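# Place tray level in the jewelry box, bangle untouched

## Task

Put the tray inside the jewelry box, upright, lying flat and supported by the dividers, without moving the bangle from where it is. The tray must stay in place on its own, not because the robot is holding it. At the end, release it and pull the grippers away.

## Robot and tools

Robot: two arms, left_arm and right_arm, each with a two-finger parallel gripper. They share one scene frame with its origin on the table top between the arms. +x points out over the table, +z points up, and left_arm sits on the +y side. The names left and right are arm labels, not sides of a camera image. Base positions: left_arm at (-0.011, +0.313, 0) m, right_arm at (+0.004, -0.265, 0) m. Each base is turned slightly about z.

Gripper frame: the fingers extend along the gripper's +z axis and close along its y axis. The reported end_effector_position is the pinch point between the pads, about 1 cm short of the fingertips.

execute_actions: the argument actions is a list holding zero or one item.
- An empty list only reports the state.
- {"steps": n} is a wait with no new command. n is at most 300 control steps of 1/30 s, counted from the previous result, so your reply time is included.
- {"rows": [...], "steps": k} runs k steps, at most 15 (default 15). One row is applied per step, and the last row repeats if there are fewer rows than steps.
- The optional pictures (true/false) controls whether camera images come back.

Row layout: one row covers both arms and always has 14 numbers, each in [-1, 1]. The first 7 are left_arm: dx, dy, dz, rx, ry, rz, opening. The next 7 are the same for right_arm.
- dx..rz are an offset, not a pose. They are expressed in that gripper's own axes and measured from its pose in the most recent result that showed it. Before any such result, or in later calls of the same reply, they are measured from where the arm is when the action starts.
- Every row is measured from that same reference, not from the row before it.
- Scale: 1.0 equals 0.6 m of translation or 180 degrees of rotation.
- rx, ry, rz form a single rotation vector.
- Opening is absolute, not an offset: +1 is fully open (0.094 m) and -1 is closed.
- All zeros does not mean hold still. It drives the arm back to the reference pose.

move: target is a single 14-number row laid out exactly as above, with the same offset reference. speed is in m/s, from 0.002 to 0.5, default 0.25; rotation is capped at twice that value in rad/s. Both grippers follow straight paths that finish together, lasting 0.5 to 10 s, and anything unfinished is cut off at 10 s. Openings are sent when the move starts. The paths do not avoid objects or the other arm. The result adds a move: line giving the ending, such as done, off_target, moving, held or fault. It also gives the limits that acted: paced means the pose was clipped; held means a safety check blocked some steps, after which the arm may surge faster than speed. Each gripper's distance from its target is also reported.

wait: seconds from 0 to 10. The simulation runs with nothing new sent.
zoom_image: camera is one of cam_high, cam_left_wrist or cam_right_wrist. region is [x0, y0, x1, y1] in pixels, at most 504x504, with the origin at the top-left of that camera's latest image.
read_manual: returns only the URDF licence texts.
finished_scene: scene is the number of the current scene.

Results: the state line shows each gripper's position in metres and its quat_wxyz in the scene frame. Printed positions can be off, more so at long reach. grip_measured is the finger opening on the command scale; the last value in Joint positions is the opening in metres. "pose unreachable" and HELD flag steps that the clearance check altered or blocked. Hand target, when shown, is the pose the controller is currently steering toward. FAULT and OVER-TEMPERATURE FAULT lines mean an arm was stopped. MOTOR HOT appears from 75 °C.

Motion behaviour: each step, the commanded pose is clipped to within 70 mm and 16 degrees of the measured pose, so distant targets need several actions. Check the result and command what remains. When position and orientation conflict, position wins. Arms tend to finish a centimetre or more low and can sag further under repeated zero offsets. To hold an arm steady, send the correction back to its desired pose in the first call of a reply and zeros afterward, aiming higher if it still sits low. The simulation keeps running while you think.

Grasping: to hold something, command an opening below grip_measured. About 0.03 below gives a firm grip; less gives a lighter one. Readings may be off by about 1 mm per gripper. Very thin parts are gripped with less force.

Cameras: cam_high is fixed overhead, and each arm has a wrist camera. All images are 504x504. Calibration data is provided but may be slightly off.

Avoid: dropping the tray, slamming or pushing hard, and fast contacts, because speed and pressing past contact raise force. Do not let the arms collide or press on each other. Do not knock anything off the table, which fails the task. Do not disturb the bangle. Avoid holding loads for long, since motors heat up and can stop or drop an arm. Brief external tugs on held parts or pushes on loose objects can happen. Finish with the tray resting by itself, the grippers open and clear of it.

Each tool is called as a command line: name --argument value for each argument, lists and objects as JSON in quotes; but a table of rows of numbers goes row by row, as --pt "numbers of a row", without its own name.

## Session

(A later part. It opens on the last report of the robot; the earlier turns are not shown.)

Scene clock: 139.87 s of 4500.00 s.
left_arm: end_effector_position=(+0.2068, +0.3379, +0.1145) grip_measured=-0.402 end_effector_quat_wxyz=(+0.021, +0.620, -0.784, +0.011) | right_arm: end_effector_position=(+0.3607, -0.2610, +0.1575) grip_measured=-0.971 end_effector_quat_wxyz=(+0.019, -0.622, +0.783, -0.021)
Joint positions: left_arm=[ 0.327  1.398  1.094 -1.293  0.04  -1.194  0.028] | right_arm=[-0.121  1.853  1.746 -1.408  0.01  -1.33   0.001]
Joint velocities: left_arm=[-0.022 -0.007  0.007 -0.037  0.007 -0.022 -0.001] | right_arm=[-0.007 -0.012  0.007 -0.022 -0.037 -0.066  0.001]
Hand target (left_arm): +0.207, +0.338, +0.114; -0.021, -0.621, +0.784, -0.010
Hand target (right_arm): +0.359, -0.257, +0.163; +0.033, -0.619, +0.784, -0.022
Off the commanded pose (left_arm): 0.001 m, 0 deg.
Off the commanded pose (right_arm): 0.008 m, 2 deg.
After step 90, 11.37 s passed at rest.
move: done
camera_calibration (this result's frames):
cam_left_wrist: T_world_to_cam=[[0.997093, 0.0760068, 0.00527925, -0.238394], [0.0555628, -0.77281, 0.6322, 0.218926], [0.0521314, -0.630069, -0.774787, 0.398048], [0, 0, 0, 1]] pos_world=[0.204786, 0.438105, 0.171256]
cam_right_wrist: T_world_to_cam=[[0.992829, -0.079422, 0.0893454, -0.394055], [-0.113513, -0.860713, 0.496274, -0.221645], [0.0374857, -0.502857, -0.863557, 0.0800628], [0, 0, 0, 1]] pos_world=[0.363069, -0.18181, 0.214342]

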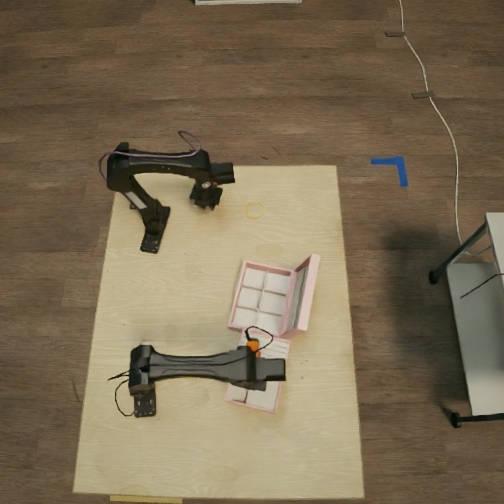

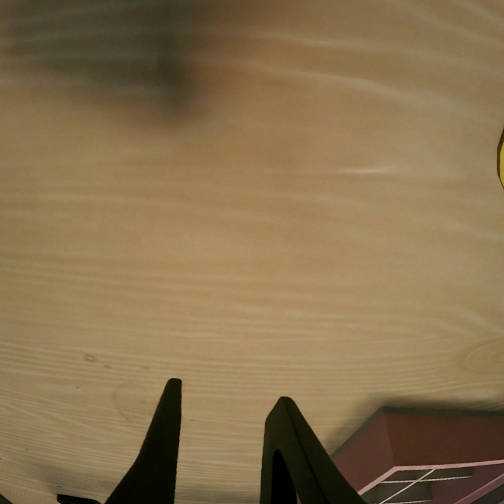

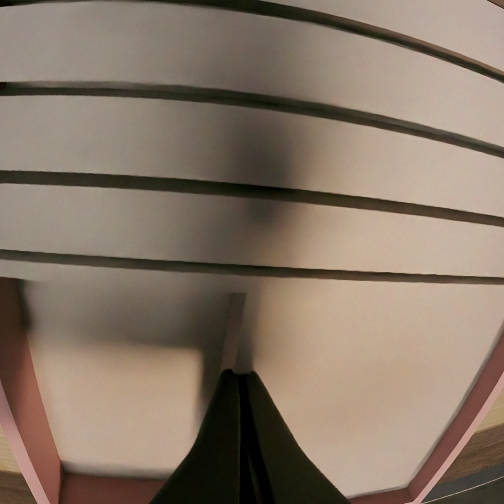

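move --target '[0,0,0,0,0,0,-0.4,-0.06,0.08,-0.01,0,-0.02,0,-1]' --speed 0.15

move --target '[0,0,0,0,0,0,-0.4,-0.335,0,0.02,0,-0.01,0,-1]' --speed 0.15

zoom_image --camera "cam_high" --region '[205, 235, 325, 355]'

Scene clock: 147.43 s of 4500.00 s.
left_arm: end_effector_position=(+0.2069, +0.3374, +0.1145) grip_measured=-0.402 end_effector_quat_wxyz=(+0.022, +0.620, -0.784, +0.012) | right_arm: end_effector_position=(+0.3231, -0.2203, +0.1547) grip_measured=-0.971 end_effector_quat_wxyz=(+0.024, -0.625, +0.781, -0.001)
Joint positions: left_arm=[ 0.327  1.398  1.094 -1.293  0.043 -1.194  0.028] | right_arm=[-0.011  1.727  1.58  -1.381 -0.023 -1.225  0.001]
Joint velocities: left_arm=[ 0.012 -0.002  0.007 -0.007 -0.022  0.037  0.001] | right_arm=[-0.012  0.002  0.012  0.007  0.037 -0.037 -0.   ]
Hand target (left_arm): +0.207, +0.338, +0.114; -0.021, -0.620, +0.784, -0.011
Hand target (right_arm): +0.322, -0.215, +0.160; +0.043, -0.623, +0.781, -0.001
Off the commanded pose (left_arm): 0.001 m, 0 deg.
Off the commanded pose (right_arm): 0.008 m, 2 deg.
After step 90, 3.63 s passed at rest.
move: done
camera_calibration (this result's frames):
cam_left_wrist: T_world_to_cam=[[0.997085, 0.0761024, 0.00548202, -0.238485], [0.0553495, -0.770893, 0.634555, 0.217619], [0.0525172, -0.632402, -0.772858, 0.398208], [0, 0, 0, 1]] pos_world=[0.204832, 0.437738, 0.170975]
cam_right_wrist: T_world_to_cam=[[0.994695, -0.0749731, 0.0704336, -0.349966], [-0.0992642, -0.879212, 0.465974, -0.193485], [0.0269905, -0.470494, -0.88199, 0.112849], [0, 0, 0, 1]] pos_world=[0.325857, -0.143257, 0.21434]

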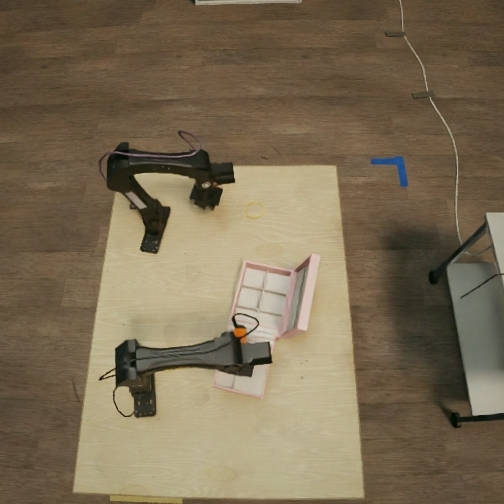

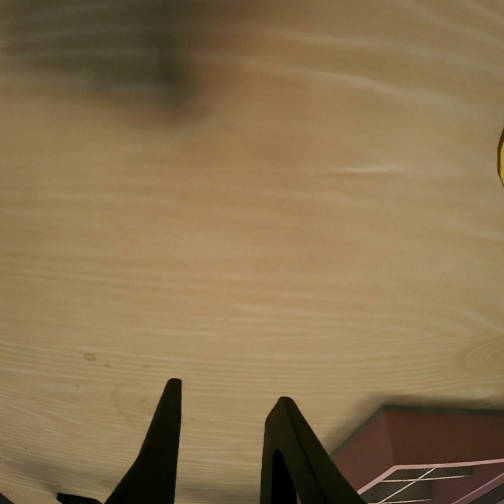

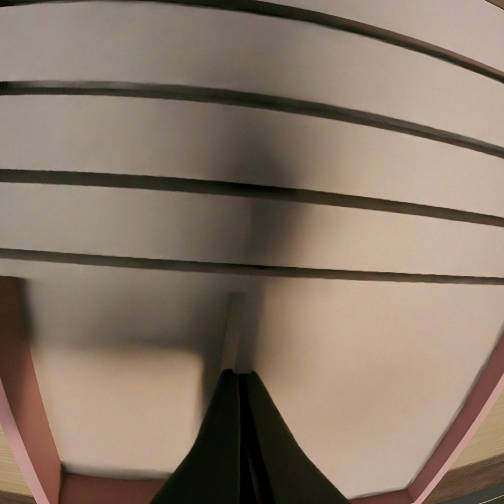

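Scene clock: 149.43 s of 4500.00 s.
left_arm: end_effector_position=(+0.2069, +0.3369, +0.1145) grip_measured=-0.402 end_effector_quat_wxyz=(+0.023, +0.620, -0.784, +0.013) | right_arm: end_effector_position=(+0.3635, -0.0322, +0.1352) grip_measured=-0.971 end_effector_quat_wxyz=(+0.010, -0.627, +0.779, +0.005)
Joint positions: left_arm=[ 0.327  1.398  1.094 -1.293  0.046 -1.194  0.028] | right_arm=[ 0.432  2.21   2.183 -1.524 -0.012 -0.79   0.001]
Joint velocities: left_arm=[ 0.002 -0.012  0.002  0.037  0.066  0.007  0.   ] | right_arm=[ 0.022  0.012 -0.022 -0.081 -0.022 -0.037 -0.   ]
Hand target (left_arm): +0.207, +0.337, +0.115; -0.022, -0.620, +0.784, -0.012
Hand target (right_arm): +0.369, -0.025, +0.149; +0.035, -0.625, +0.780, +0.008
Off the commanded pose (left_arm): 0.000 m, 0 deg.
Off the commanded pose (right_arm): 0.017 m, 3 deg.
move: off_target (right_arm)
camera_calibration (this result's frames):
cam_left_wrist: T_world_to_cam=[[0.997078, 0.0761865, 0.0056592, -0.238564], [0.0551619, -0.76921, 0.636611, 0.216475], [0.0528543, -0.634438, -0.771165, 0.398346], [0, 0, 0, 1]] pos_world=[0.204872, 0.437416, 0.17073]
cam_right_wrist: T_world_to_cam=[[0.996901, -0.0670569, 0.0411299, -0.371205], [-0.0785542, -0.87642, 0.475098, -0.0237089], [0.00418848, -0.476856, -0.878971, 0.1908], [0, 0, 0, 1]] pos_world=[0.367393, 0.0453134, 0.194239]

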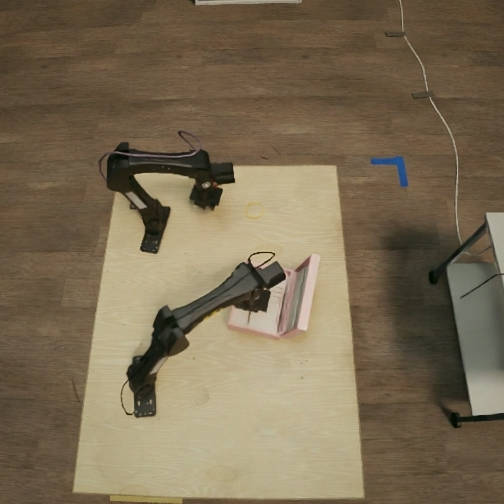

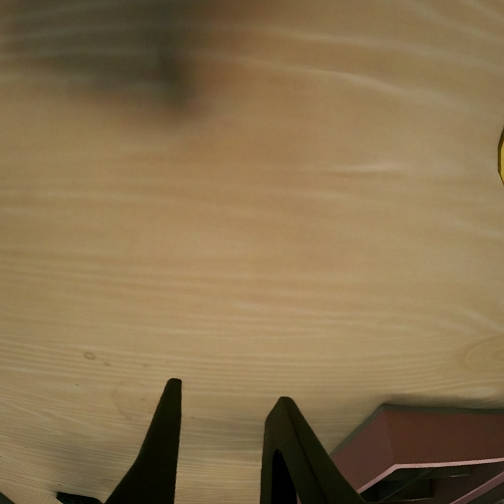

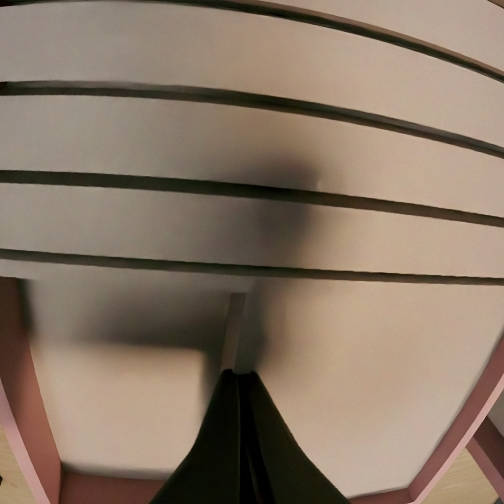

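Region (205, 235, 325, 355) of cam_high's 504x504 image, scaled by 4.200, with more detail than that image has.

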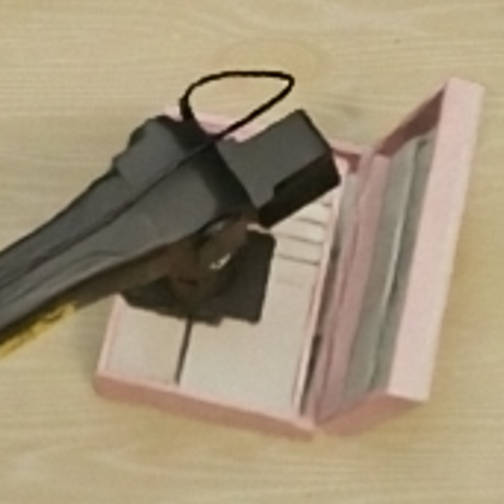

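move --target '[0,0,0,0,0,0,-0.4,-0.046,-0.008,0.04,0,0,0.006,-1]' --speed 0.05

zoom_image --camera "cam_high" --region '[205, 235, 325, 355]'

Scene clock: 156.17 s of 4500.00 s.
left_arm: end_effector_position=(+0.2070, +0.3364, +0.1146) grip_measured=-0.402 end_effector_quat_wxyz=(+0.024, +0.620, -0.784, +0.015) | right_arm: end_effector_position=(+0.3668, -0.0181, +0.0991) grip_measured=-0.971 end_effector_quat_wxyz=(-0.021, -0.620, +0.785, +0.005)
Joint positions: left_arm=[ 0.327  1.398  1.094 -1.293  0.049 -1.194  0.028] | right_arm=[ 0.457  2.322  2.224 -1.515 -0.007 -0.745  0.001]
Joint velocities: left_arm=[-0.007 -0.007  0.007 -0.007  0.066  0.066 -0.   ] | right_arm=[ 0.017 -0.002  0.027 -0.022 -0.007  0.022  0.001]
Hand target (left_arm): +0.207, +0.337, +0.115; -0.023, -0.620, +0.784, -0.013
Hand target (right_arm): +0.374, -0.007, +0.112; +0.010, -0.620, +0.784, +0.005
Off the commanded pose (left_arm): 0.001 m, 0 deg.
Off the commanded pose (right_arm): 0.019 m, 4 deg.
After step 90, 2.67 s passed at rest.
move: off_target (right_arm)
camera_calibration (this result's frames):
cam_left_wrist: T_world_to_cam=[[0.997069, 0.0762832, 0.00586142, -0.238655], [0.0549464, -0.76728, 0.638955, 0.215168], [0.0532389, -0.63676, -0.769222, 0.3985], [0, 0, 0, 1]] pos_world=[0.204917, 0.437048, 0.170451]
cam_right_wrist: T_world_to_cam=[[0.996314, -0.0856847, -0.00399243, -0.367758], [-0.0715588, -0.855925, 0.512125, 0.000226867], [-0.0472984, -0.509951, -0.858902, 0.182042], [0, 0, 0, 1]] pos_world=[0.375029, 0.0615153, 0.154771]

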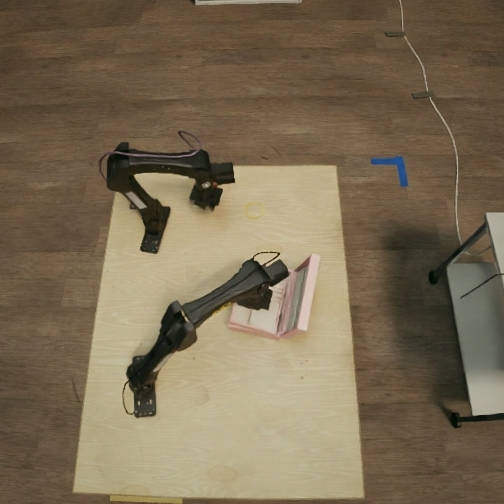

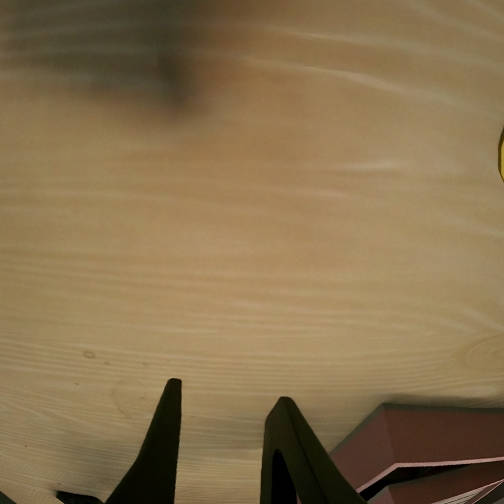

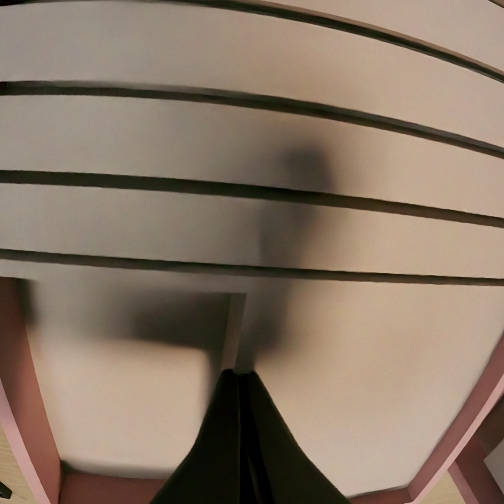

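Region (205, 235, 325, 355) of cam_high's 504x504 image, scaled by 4.200, with more detail than that image has.

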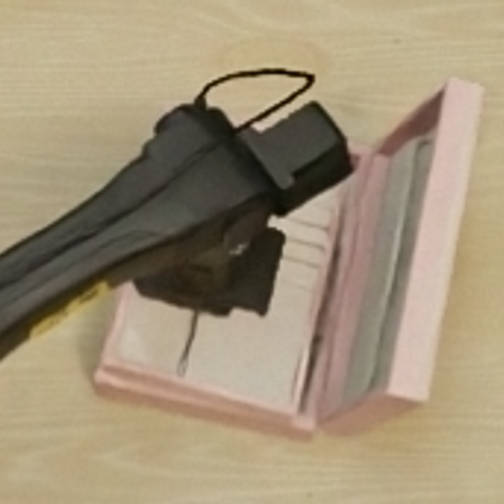

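move --target '[0,0,0,0,0,0,-0.4,-0.018,-0.013,0.005,0.018,-0.018,0,-1]' --speed 0.04

zoom_image --camera "cam_high" --region '[205, 235, 325, 355]'

Scene clock: 165.10 s of 4500.00 s.
left_arm: end_effector_position=(+0.2071, +0.3358, +0.1146) grip_measured=-0.402 end_effector_quat_wxyz=(+0.024, +0.620, -0.784, +0.016) | right_arm: end_effector_position=(+0.3743, -0.0149, +0.0809) grip_measured=-0.971 end_effector_quat_wxyz=(-0.009, -0.619, +0.785, -0.000)
Joint positions: left_arm=[ 0.327  1.398  1.094 -1.293  0.052 -1.194  0.028] | right_arm=[ 0.457  2.322  2.153 -1.419  0.001 -0.744  0.001]
Joint velocities: left_arm=[ 0.002  0.012 -0.012 -0.081  0.037  0.081  0.   ] | right_arm=[-0.007 -0.002 -0.017  0.037 -0.022 -0.022  0.   ]
Hand target (left_arm): +0.207, +0.336, +0.115; -0.024, -0.620, +0.784, -0.015
Hand target (right_arm): +0.377, -0.010, +0.095; +0.018, -0.620, +0.785, +0.000
Off the commanded pose (left_arm): 0.001 m, 0 deg.
Off the commanded pose (right_arm): 0.016 m, 3 deg.
After step 90, 4.67 s passed at rest.
move: off_target (right_arm)
camera_calibration (this result's frames):
cam_left_wrist: T_world_to_cam=[[0.99706, 0.0763806, 0.00606334, -0.238746], [0.0547298, -0.765342, 0.641292, 0.21386], [0.0536228, -0.639075, -0.767273, 0.398649], [0, 0, 0, 1]] pos_world=[0.204963, 0.436678, 0.170173]
cam_right_wrist: T_world_to_cam=[[0.995994, -0.0870121, 0.0206002, -0.376955], [-0.0855001, -0.859299, 0.504276, 0.0186773], [-0.0261763, -0.504017, -0.863297, 0.160991], [0, 0, 0, 1]] pos_world=[0.381256, 0.0643919, 0.13733]

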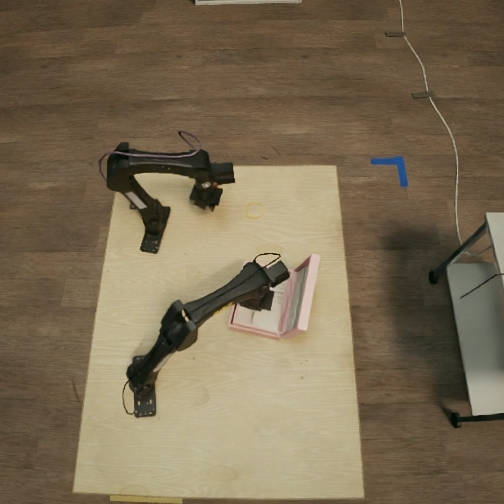

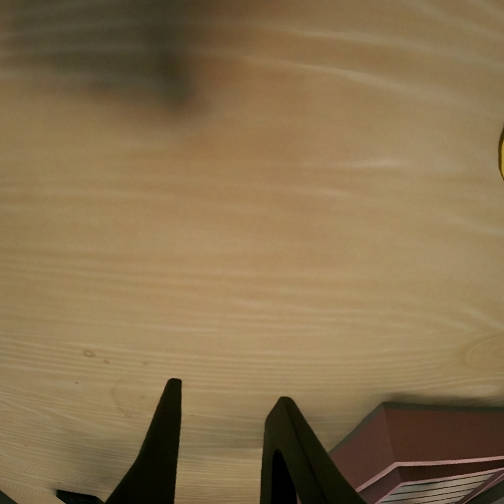

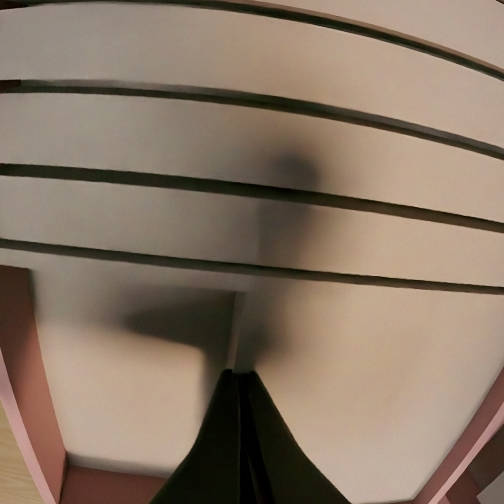

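Region (205, 235, 325, 355) of cam_high's 504x504 image, scaled by 4.200, with more detail than that image has.

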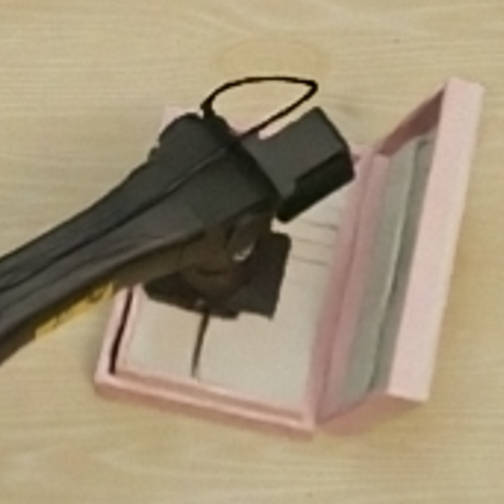

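move --target '[0,0,0,0,0,0,-0.4,-0.02,0.008,-0.02,0.005,-0.012,0.004,-1]' --speed 0.03

zoom_image --camera "cam_high" --region '[205, 235, 325, 355]'

zoom_image --camera "cam_left_wrist" --region '[320, 380, 504, 504]'

Scene clock: 171.33 s of 4500.00 s.
left_arm: end_effector_position=(+0.2071, +0.3354, +0.1146) grip_measured=-0.402 end_effector_quat_wxyz=(+0.025, +0.620, -0.784, +0.017) | right_arm: end_effector_position=(+0.3720, -0.0115, +0.0809) grip_measured=-0.971 end_effector_quat_wxyz=(-0.009, -0.614, +0.789, -0.001)
Joint positions: left_arm=[ 0.327  1.398  1.094 -1.293  0.055 -1.194  0.028] | right_arm=[ 0.467  2.322  2.153 -1.419  0.002 -0.722  0.001]
Joint velocities: left_arm=[ 0.002  0.002  0.007  0.051 -0.081  0.051 -0.001] | right_arm=[ 0.007 -0.017  0.007  0.007 -0.022  0.022 -0.001]
Hand target (left_arm): +0.207, +0.336, +0.115; -0.024, -0.620, +0.784, -0.016
Hand target (right_arm): +0.372, -0.002, +0.093; +0.011, -0.615, +0.789, +0.005
Off the commanded pose (left_arm): 0.000 m, 0 deg.
Off the commanded pose (right_arm): 0.015 m, 2 deg.
After step 90, 2.27 s passed at rest.
move: off_target (right_arm)
camera_calibration (this result's frames):
cam_left_wrist: T_world_to_cam=[[0.997053, 0.0764662, 0.00623977, -0.238826], [0.0545393, -0.763641, 0.643333, 0.212715], [0.0539582, -0.641097, -0.765561, 0.398776], [0, 0, 0, 1]] pos_world=[0.205003, 0.436354, 0.169931]
cam_right_wrist: T_world_to_cam=[[0.994846, -0.0991277, 0.021355, -0.374113], [-0.0963052, -0.857726, 0.505007, 0.0253891], [-0.0317434, -0.50446, -0.862851, 0.16468], [0, 0, 0, 1]] pos_world=[0.379857, 0.0677663, 0.137262]

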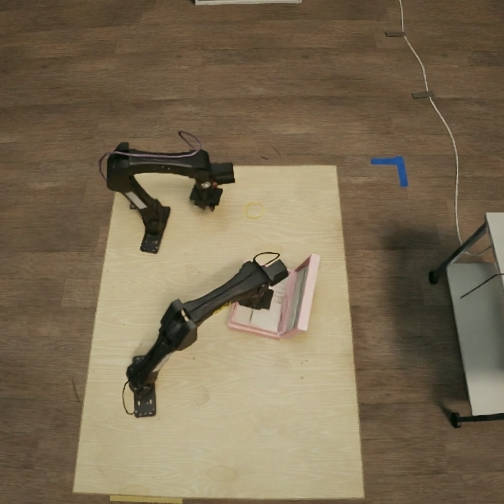

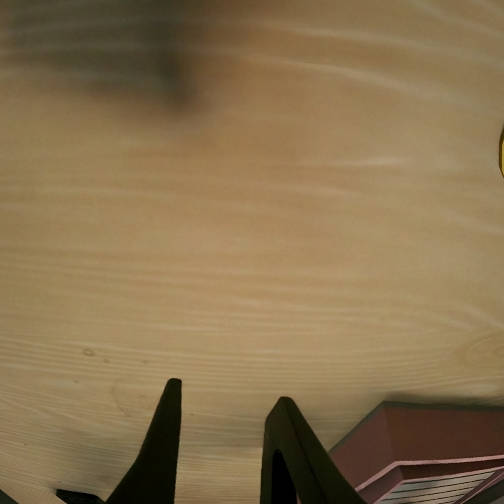

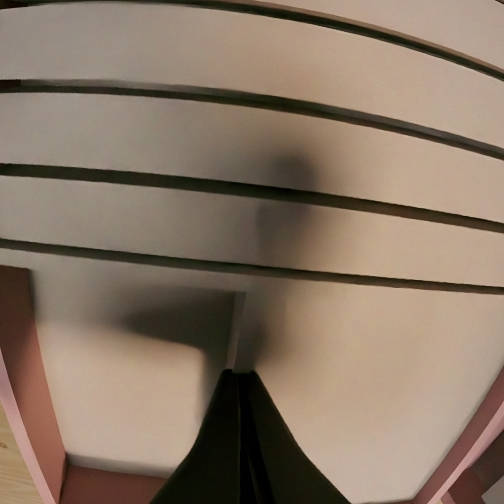

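Region (205, 235, 325, 355) of cam_high's 504x504 image, scaled by 4.200, with more detail than that image has.

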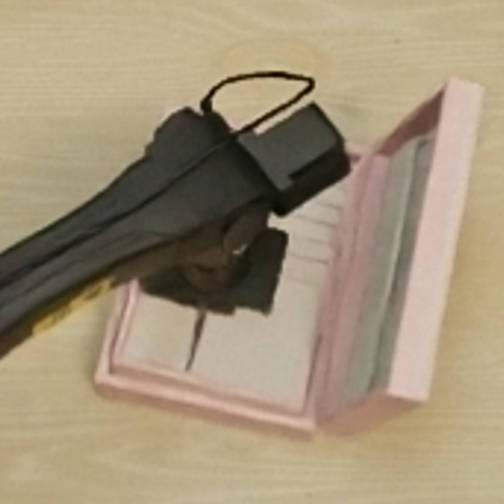

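Region (320, 380, 504, 504) of cam_left_wrist's 504x504 image, scaled by 2.739, with more detail than that image has; it fills the top 340 rows of this view, and the rest is white.

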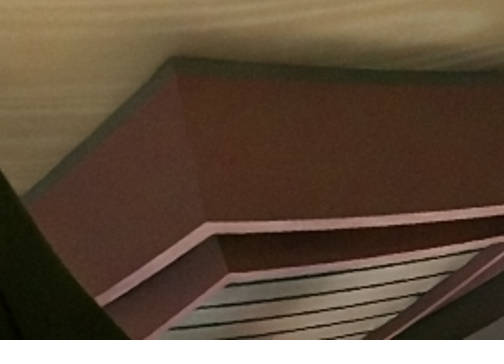

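move --target '[0,0,0,0,0,0,-0.4,-0.006,0.003,0.02,0.005,-0.008,-0.008,-1]' --speed 0.02

zoom_image --camera "cam_high" --region '[205, 235, 325, 355]'

zoom_image --camera "cam_left_wrist" --region '[320, 380, 504, 504]'

Scene clock: 177.73 s of 4500.00 s.
left_arm: end_effector_position=(+0.2072, +0.3349, +0.1146) grip_measured=-0.402 end_effector_quat_wxyz=(+0.026, +0.620, -0.784, +0.018) | right_arm: end_effector_position=(+0.3721, -0.0120, +0.0766) grip_measured=-0.971 end_effector_quat_wxyz=(+0.001, -0.618, +0.786, -0.002)
Joint positions: left_arm=[ 0.327  1.398  1.094 -1.293  0.057 -1.194  0.028] | right_arm=[ 0.467  2.292  2.084 -1.36   0.005 -0.73   0.001]
Joint velocities: left_arm=[ 0.012  0.007 -0.002  0.007  0.022  0.051  0.001] | right_arm=[ 0.002 -0.002 -0.002 -0.051 -0.022 -0.022 -0.001]
Hand target (left_arm): +0.207, +0.335, +0.115; -0.025, -0.620, +0.784, -0.017
Hand target (right_arm): +0.371, -0.008, +0.069; +0.005, -0.624, +0.781, +0.001
Off the commanded pose (left_arm): 0.000 m, 0 deg.
Off the commanded pose (right_arm): 0.009 m, 1 deg.
After step 90, 2.20 s passed at rest.
move: done
camera_calibration (this result's frames):
cam_left_wrist: T_world_to_cam=[[0.997045, 0.0765524, 0.00641598, -0.238905], [0.0543479, -0.761935, 0.645369, 0.21157], [0.0542931, -0.643114, -0.763844, 0.398901], [0, 0, 0, 1]] pos_world=[0.205043, 0.43603, 0.16969]
cam_right_wrist: T_world_to_cam=[[0.995056, -0.0914235, 0.0387982, -0.375437], [-0.098616, -0.863253, 0.495045, 0.0286518], [-0.0117661, -0.496423, -0.868001, 0.153748], [0, 0, 0, 1]] pos_world=[0.378216, 0.066734, 0.133836]

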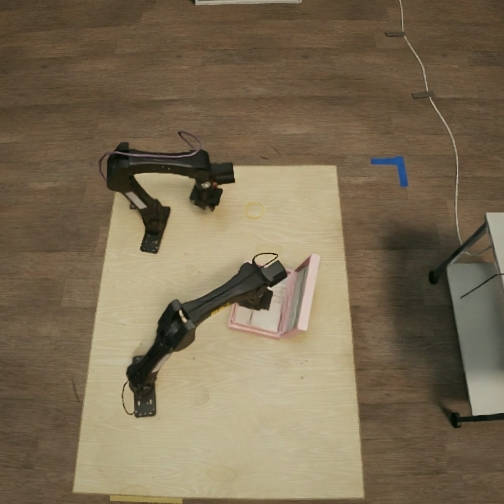

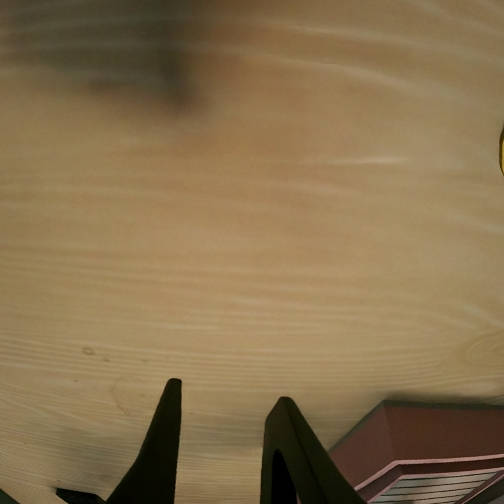

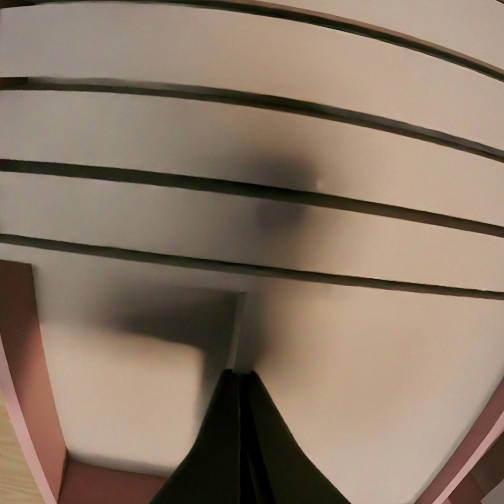

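Region (205, 235, 325, 355) of cam_high's 504x504 image, scaled by 4.200, with more detail than that image has.

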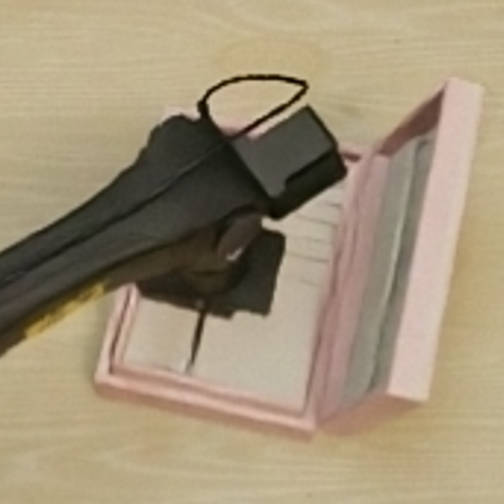

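Region (320, 380, 504, 504) of cam_left_wrist's 504x504 image, scaled by 2.739, with more detail than that image has; it fills the top 340 rows of this view, and the rest is white.

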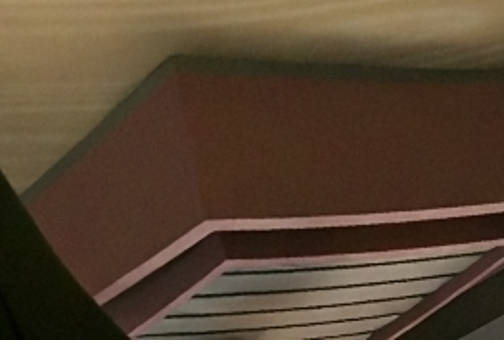

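move --target '[0,0,0,0,0,0,-0.4,-0.025,0,0.012,0,0,-0.008,-1]' --speed 0.02

zoom_image --camera "cam_high" --region '[220, 290, 300, 345]'

Scene clock: 185.80 s of 4500.00 s.
left_arm: end_effector_position=(+0.2073, +0.3344, +0.1147) grip_measured=-0.402 end_effector_quat_wxyz=(+0.026, +0.620, -0.784, +0.020) | right_arm: end_effector_position=(+0.3722, -0.0117, +0.0769) grip_measured=-0.971 end_effector_quat_wxyz=(-0.007, -0.620, +0.784, -0.009)
Joint positions: left_arm=[ 0.327  1.398  1.094 -1.293  0.061 -1.194  0.028] | right_arm=[ 0.473  2.316  2.126 -1.394  0.019 -0.73   0.001]
Joint velocities: left_arm=[-0.007 -0.002 -0.007 -0.066  0.007 -0.037 -0.   ] | right_arm=[ 0.002 -0.012  0.007 -0.007 -0.037  0.037 -0.001]
Hand target (left_arm): +0.207, +0.335, +0.115; -0.026, -0.620, +0.784, -0.018
Hand target (right_arm): +0.375, +0.002, +0.070; +0.002, -0.627, +0.779, -0.002
Off the commanded pose (left_arm): 0.001 m, 0 deg.
Off the commanded pose (right_arm): 0.016 m, 2 deg.
After step 90, 4.00 s passed at rest.
move: off_target (right_arm)
camera_calibration (this result's frames):
cam_left_wrist: T_world_to_cam=[[0.997036, 0.0766514, 0.00661707, -0.238996], [0.054128, -0.759978, 0.647691, 0.21026], [0.0546752, -0.645413, -0.761875, 0.399039], [0, 0, 0, 1]] pos_world=[0.205089, 0.435658, 0.169416]
cam_right_wrist: T_world_to_cam=[[0.995845, -0.0841159, 0.034891, -0.375444], [-0.0900672, -0.853201, 0.513747, 0.0243078], [-0.0134453, -0.514755, -0.857232, 0.153761], [0, 0, 0, 1]] pos_world=[0.37814, 0.0683081, 0.132421]

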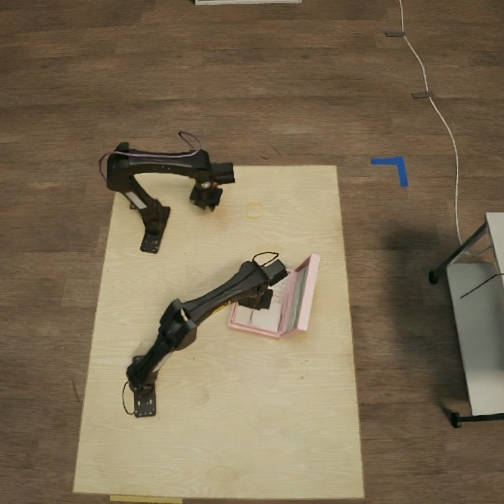

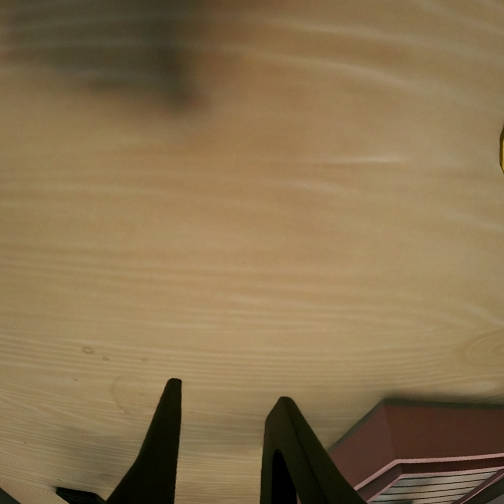

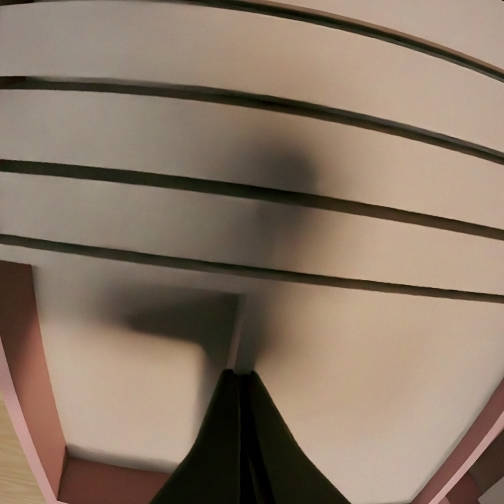

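Region (220, 290, 300, 345) of cam_high's 504x504 image, scaled by 6.300, with more detail than that image has; it fills the top 346 rows of this view, and the rest is white.

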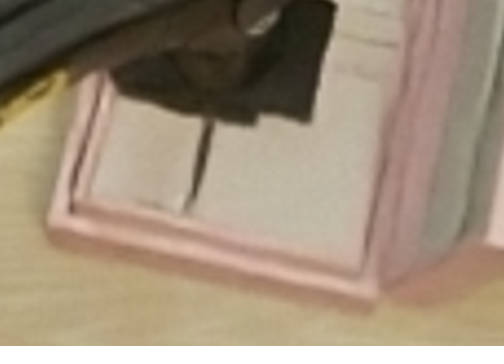

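move --target '[0,0,0,0,0,0,-0.4,0,0,-0.005,0,0,0,-0.7]' --speed 0.02

move --target '[0,0,0,0,0,0,-0.4,0.04,0.02,-0.17,0.03,-0.04,0,-0.7]' --speed 0.15

Scene clock: 195.00 s of 4500.00 s.
left_arm: end_effector_position=(+0.2074, +0.3339, +0.1147) grip_measured=-0.402 end_effector_quat_wxyz=(+0.027, +0.620, -0.784, +0.021) | right_arm: end_effector_position=(+0.3710, -0.0119, +0.0768) grip_measured=-0.702 end_effector_quat_wxyz=(-0.010, -0.620, +0.784, -0.008)
Joint positions: left_arm=[ 0.327  1.398  1.094 -1.293  0.063 -1.194  0.028] | right_arm=[ 0.473  2.316  2.126 -1.399  0.016 -0.73   0.014]
Joint velocities: left_arm=[ 0.002 -0.012  0.007 -0.022 -0.037 -0.022 -0.001] | right_arm=[ 0.007 -0.002  0.002 -0.11   0.007 -0.022 -0.   ]
Hand target (left_arm): +0.207, +0.334, +0.115; -0.026, -0.620, +0.784, -0.020
Hand target (right_arm): +0.372, -0.012, +0.080; -0.007, -0.620, +0.784, -0.009
Off the commanded pose (left_arm): 0.000 m, 0 deg.
Off the commanded pose (right_arm): 0.003 m, 0 deg.
After step 90, 5.50 s passed at rest.
move: done
camera_calibration (this result's frames):
cam_left_wrist: T_world_to_cam=[[0.997028, 0.0767385, 0.00679278, -0.239076], [0.0539347, -0.75826, 0.649717, 0.209114], [0.055009, -0.64742, -0.760146, 0.399157], [0, 0, 0, 1]] pos_world=[0.20513, 0.435332, 0.169176]
cam_right_wrist: T_world_to_cam=[[0.996012, -0.0841444, 0.0296654, -0.37398], [-0.0873871, -0.85298, 0.514576, 0.0229939], [-0.0179947, -0.515116, -0.856932, 0.155245], [0, 0, 0, 1]] pos_world=[0.377292, 0.0681144, 0.132297]

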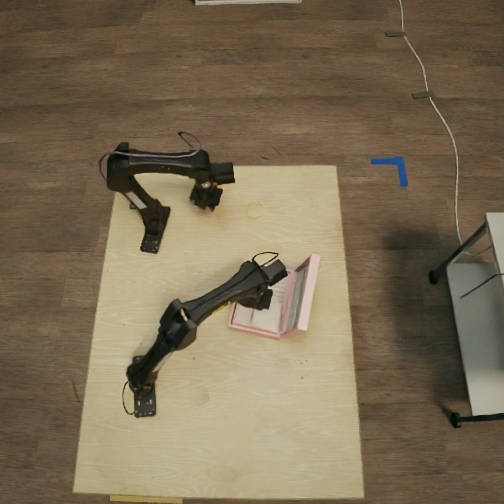

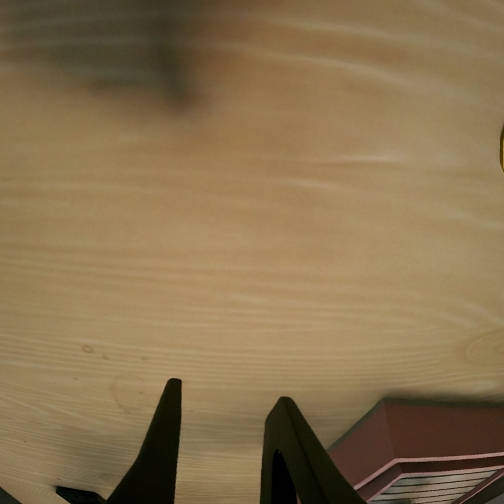

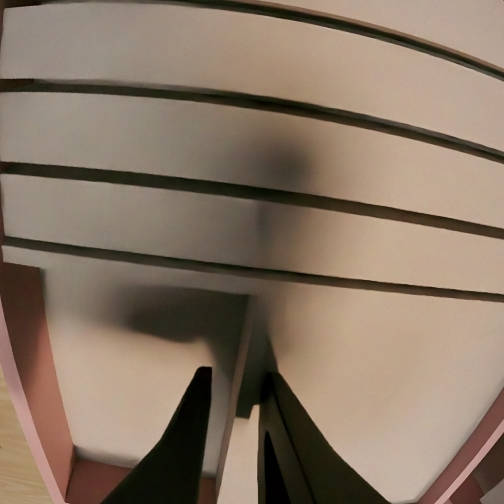

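Scene clock: 196.13 s of 4500.00 s.
left_arm: end_effector_position=(+0.2074, +0.3335, +0.1147) grip_measured=-0.402 end_effector_quat_wxyz=(+0.028, +0.620, -0.784, +0.022) | right_arm: end_effector_position=(+0.3508, -0.0255, +0.1664) grip_measured=-0.702 end_effector_quat_wxyz=(+0.055, -0.623, +0.780, -0.011)
Joint positions: left_arm=[ 0.327  1.398  1.094 -1.293  0.066 -1.194  0.028] | right_arm=[ 0.473  2.09   2.112 -1.482  0.014 -0.741  0.014]
Joint velocities: left_arm=[ 0.012  0.002 -0.007 -0.022 -0.007  0.051  0.   ] | right_arm=[-0.002  0.022  0.002  0.066 -0.051  0.007 -0.   ]
Hand target (left_arm): +0.207, +0.334, +0.115; -0.027, -0.620, +0.784, -0.021
Hand target (right_arm): +0.354, -0.029, +0.179; +0.069, -0.620, +0.782, -0.006
Off the commanded pose (left_arm): 0.000 m, 0 deg.
Off the commanded pose (right_arm): 0.014 m, 2 deg.
move: off_target (right_arm)
camera_calibration (this result's frames):
cam_left_wrist: T_world_to_cam=[[0.997021, 0.0768136, 0.0069432, -0.239145], [0.0537683, -0.756784, 0.65145, 0.208132], [0.0552947, -0.649137, -0.75866, 0.399256], [0, 0, 0, 1]] pos_world=[0.205165, 0.435052, 0.168972]
cam_right_wrist: T_world_to_cam=[[0.988609, -0.0789847, 0.12812, -0.371304], [-0.127846, -0.889893, 0.437887, -0.0104926], [0.0794264, -0.449278, -0.889854, 0.197593], [0, 0, 0, 1]] pos_world=[0.350038, 0.0501095, 0.227994]

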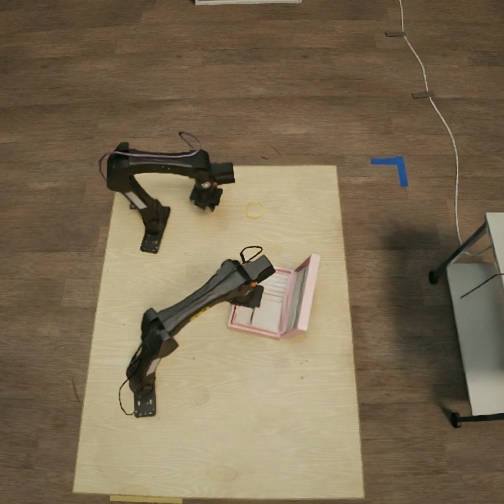

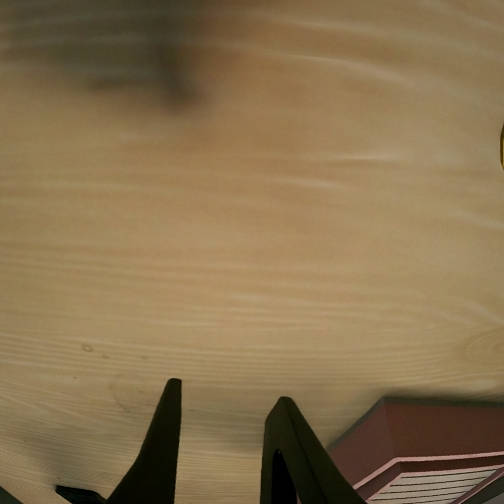

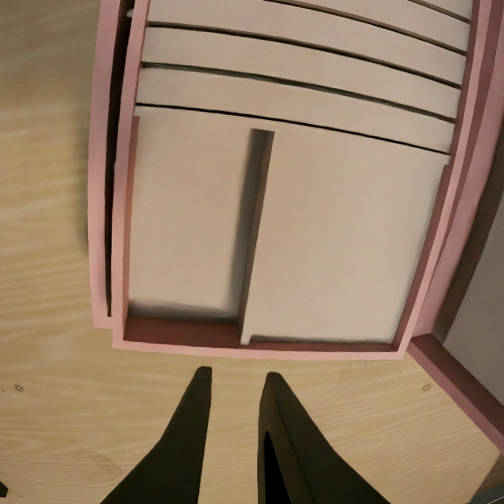

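move --target '[0,0,0,0,0,0,-0.4,0.3,0.1,0,0.05,0,0,-0.7]' --speed 0.3

zoom_image --camera "cam_high" --region '[220, 250, 315, 345]'

zoom_image --camera "cam_left_wrist" --region '[320, 380, 504, 504]'

Scene clock: 208.00 s of 4500.00 s.
left_arm: end_effector_position=(+0.2075, +0.3330, +0.1148) grip_measured=-0.402 end_effector_quat_wxyz=(+0.028, +0.620, -0.784, +0.023) | right_arm: end_effector_position=(+0.2552, -0.1841, +0.1491) grip_measured=-0.702 end_effector_quat_wxyz=(+0.100, -0.618, +0.776, -0.076)
Joint positions: left_arm=[ 0.327  1.398  1.094 -1.293  0.068 -1.194  0.028] | right_arm=[ 0.229  1.319  1.141 -1.156  0.083 -0.992  0.014]
Joint velocities: left_arm=[ 0.002 -0.007 -0.002  0.037 -0.007 -0.007  0.001] | right_arm=[-0.012  0.017  0.007 -0.022  0.022 -0.066 -0.001]
Hand target (left_arm): +0.207, +0.333, +0.115; -0.028, -0.620, +0.784, -0.022
Hand target (right_arm): +0.252, -0.186, +0.147; +0.104, -0.617, +0.777, -0.072
Off the commanded pose (left_arm): 0.000 m, 0 deg.
Off the commanded pose (right_arm): 0.004 m, 1 deg.
After step 90, 7.53 s passed at rest.
move: done
camera_calibration (this result's frames):
cam_left_wrist: T_world_to_cam=[[0.997013, 0.0769016, 0.00711847, -0.239225], [0.0535733, -0.755056, 0.653468, 0.206985], [0.0556276, -0.651135, -0.756921, 0.399368], [0, 0, 0, 1]] pos_world=[0.205206, 0.434725, 0.168734]
cam_right_wrist: T_world_to_cam=[[0.956957, -0.0783572, 0.279453, -0.301493], [-0.203195, -0.868398, 0.452324, -0.135236], [0.207233, -0.489638, -0.846941, 0.072081], [0, 0, 0, 1]] pos_world=[0.246099, -0.105769, 0.206472]

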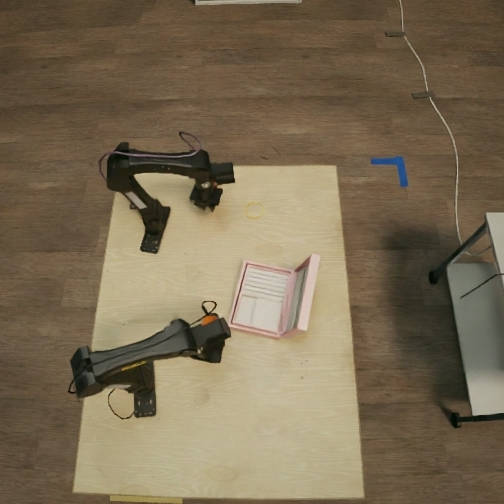

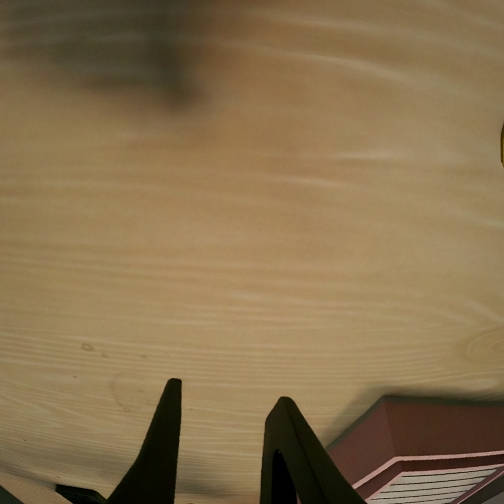

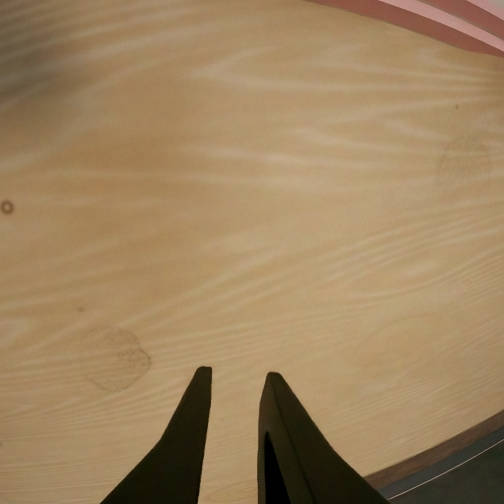

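Region (220, 250, 315, 345) of cam_high's 504x504 image, scaled by 5.305, with more detail than that image has.

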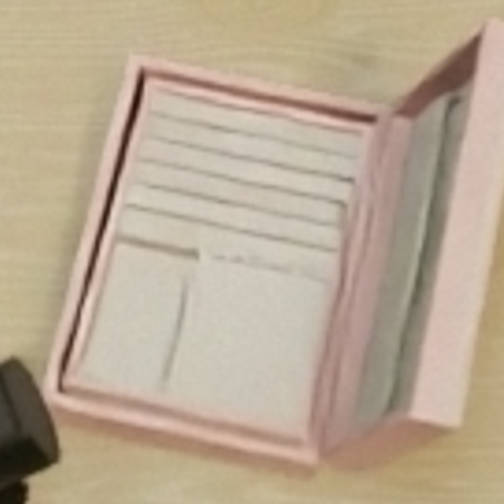

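Region (320, 380, 504, 504) of cam_left_wrist's 504x504 image, scaled by 2.739, with more detail than that image has; it fills the top 340 rows of this view, and the rest is white.

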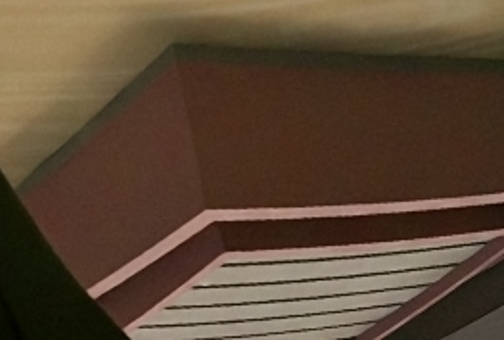

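move --target '[0,0,0,0,0,0,-0.4,-0.325,-0.112,0.09,-0.064,0.004,0,-0.5]' --speed 0.25

Scene clock: 219.47 s of 4500.00 s.
left_arm: end_effector_position=(+0.2076, +0.3325, +0.1148) grip_measured=-0.402 end_effector_quat_wxyz=(+0.029, +0.620, -0.784, +0.024) | right_arm: end_effector_position=(+0.3749, -0.0172, +0.1215) grip_measured=-0.502 end_effector_quat_wxyz=(+0.025, -0.625, +0.780, -0.008)
Joint positions: left_arm=[ 0.327  1.398  1.094 -1.293  0.071 -1.194  0.028] | right_arm=[ 0.456  2.252  2.194 -1.463  0.011 -0.761  0.023]
Joint velocities: left_arm=[-0.007 -0.022 -0.007 -0.051  0.081 -0.081 -0.001] | right_arm=[ 0.002  0.007  0.012  0.022 -0.022  0.037  0.001]
Hand target (left_arm): +0.207, +0.333, +0.115; -0.028, -0.620, +0.784, -0.023
Hand target (right_arm): +0.376, -0.010, +0.126; +0.032, -0.624, +0.781, -0.002
Off the commanded pose (left_arm): 0.000 m, 0 deg.
Off the commanded pose (right_arm): 0.009 m, 1 deg.
After step 90, 6.73 s passed at rest.
move: done
camera_calibration (this result's frames):
cam_left_wrist: T_world_to_cam=[[0.997005, 0.07699, 0.00729351, -0.239305], [0.0533775, -0.753323, 0.655481, 0.205839], [0.0559599, -0.653129, -0.755176, 0.399477], [0, 0, 0, 1]] pos_world=[0.205246, 0.434397, 0.168498]
cam_right_wrist: T_world_to_cam=[[0.994197, -0.072303, 0.0796505, -0.384811], [-0.101553, -0.875055, 0.473251, 0.00576459], [0.0354811, -0.478593, -0.877319, 0.173847], [0, 0, 0, 1]] pos_world=[0.376995, 0.0604233, 0.180441]

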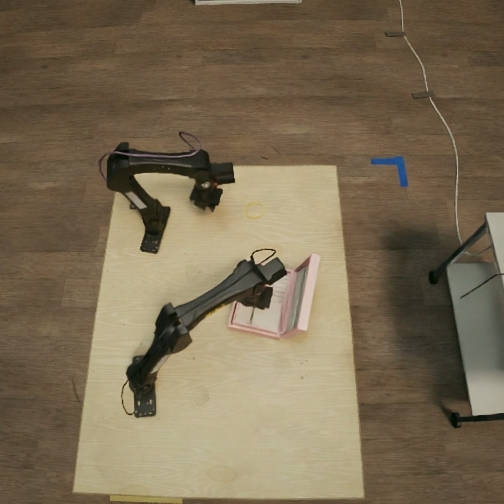

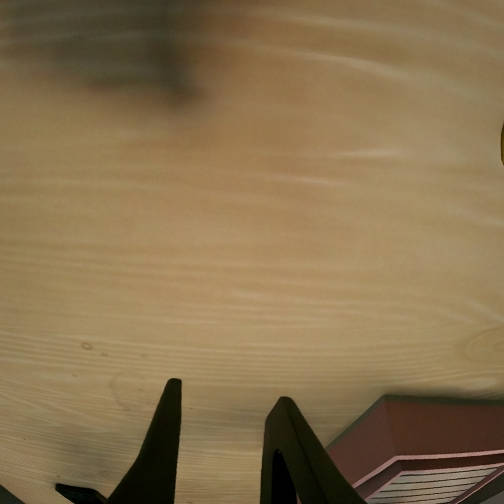

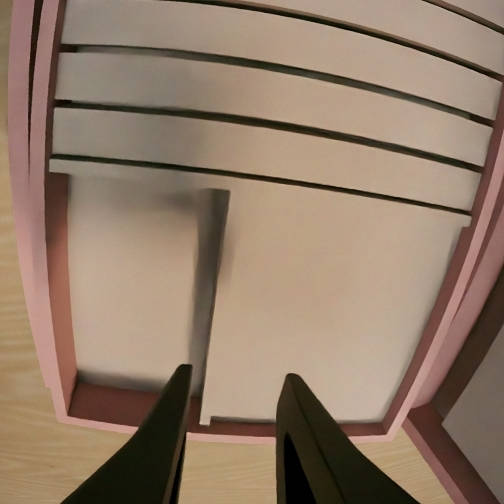

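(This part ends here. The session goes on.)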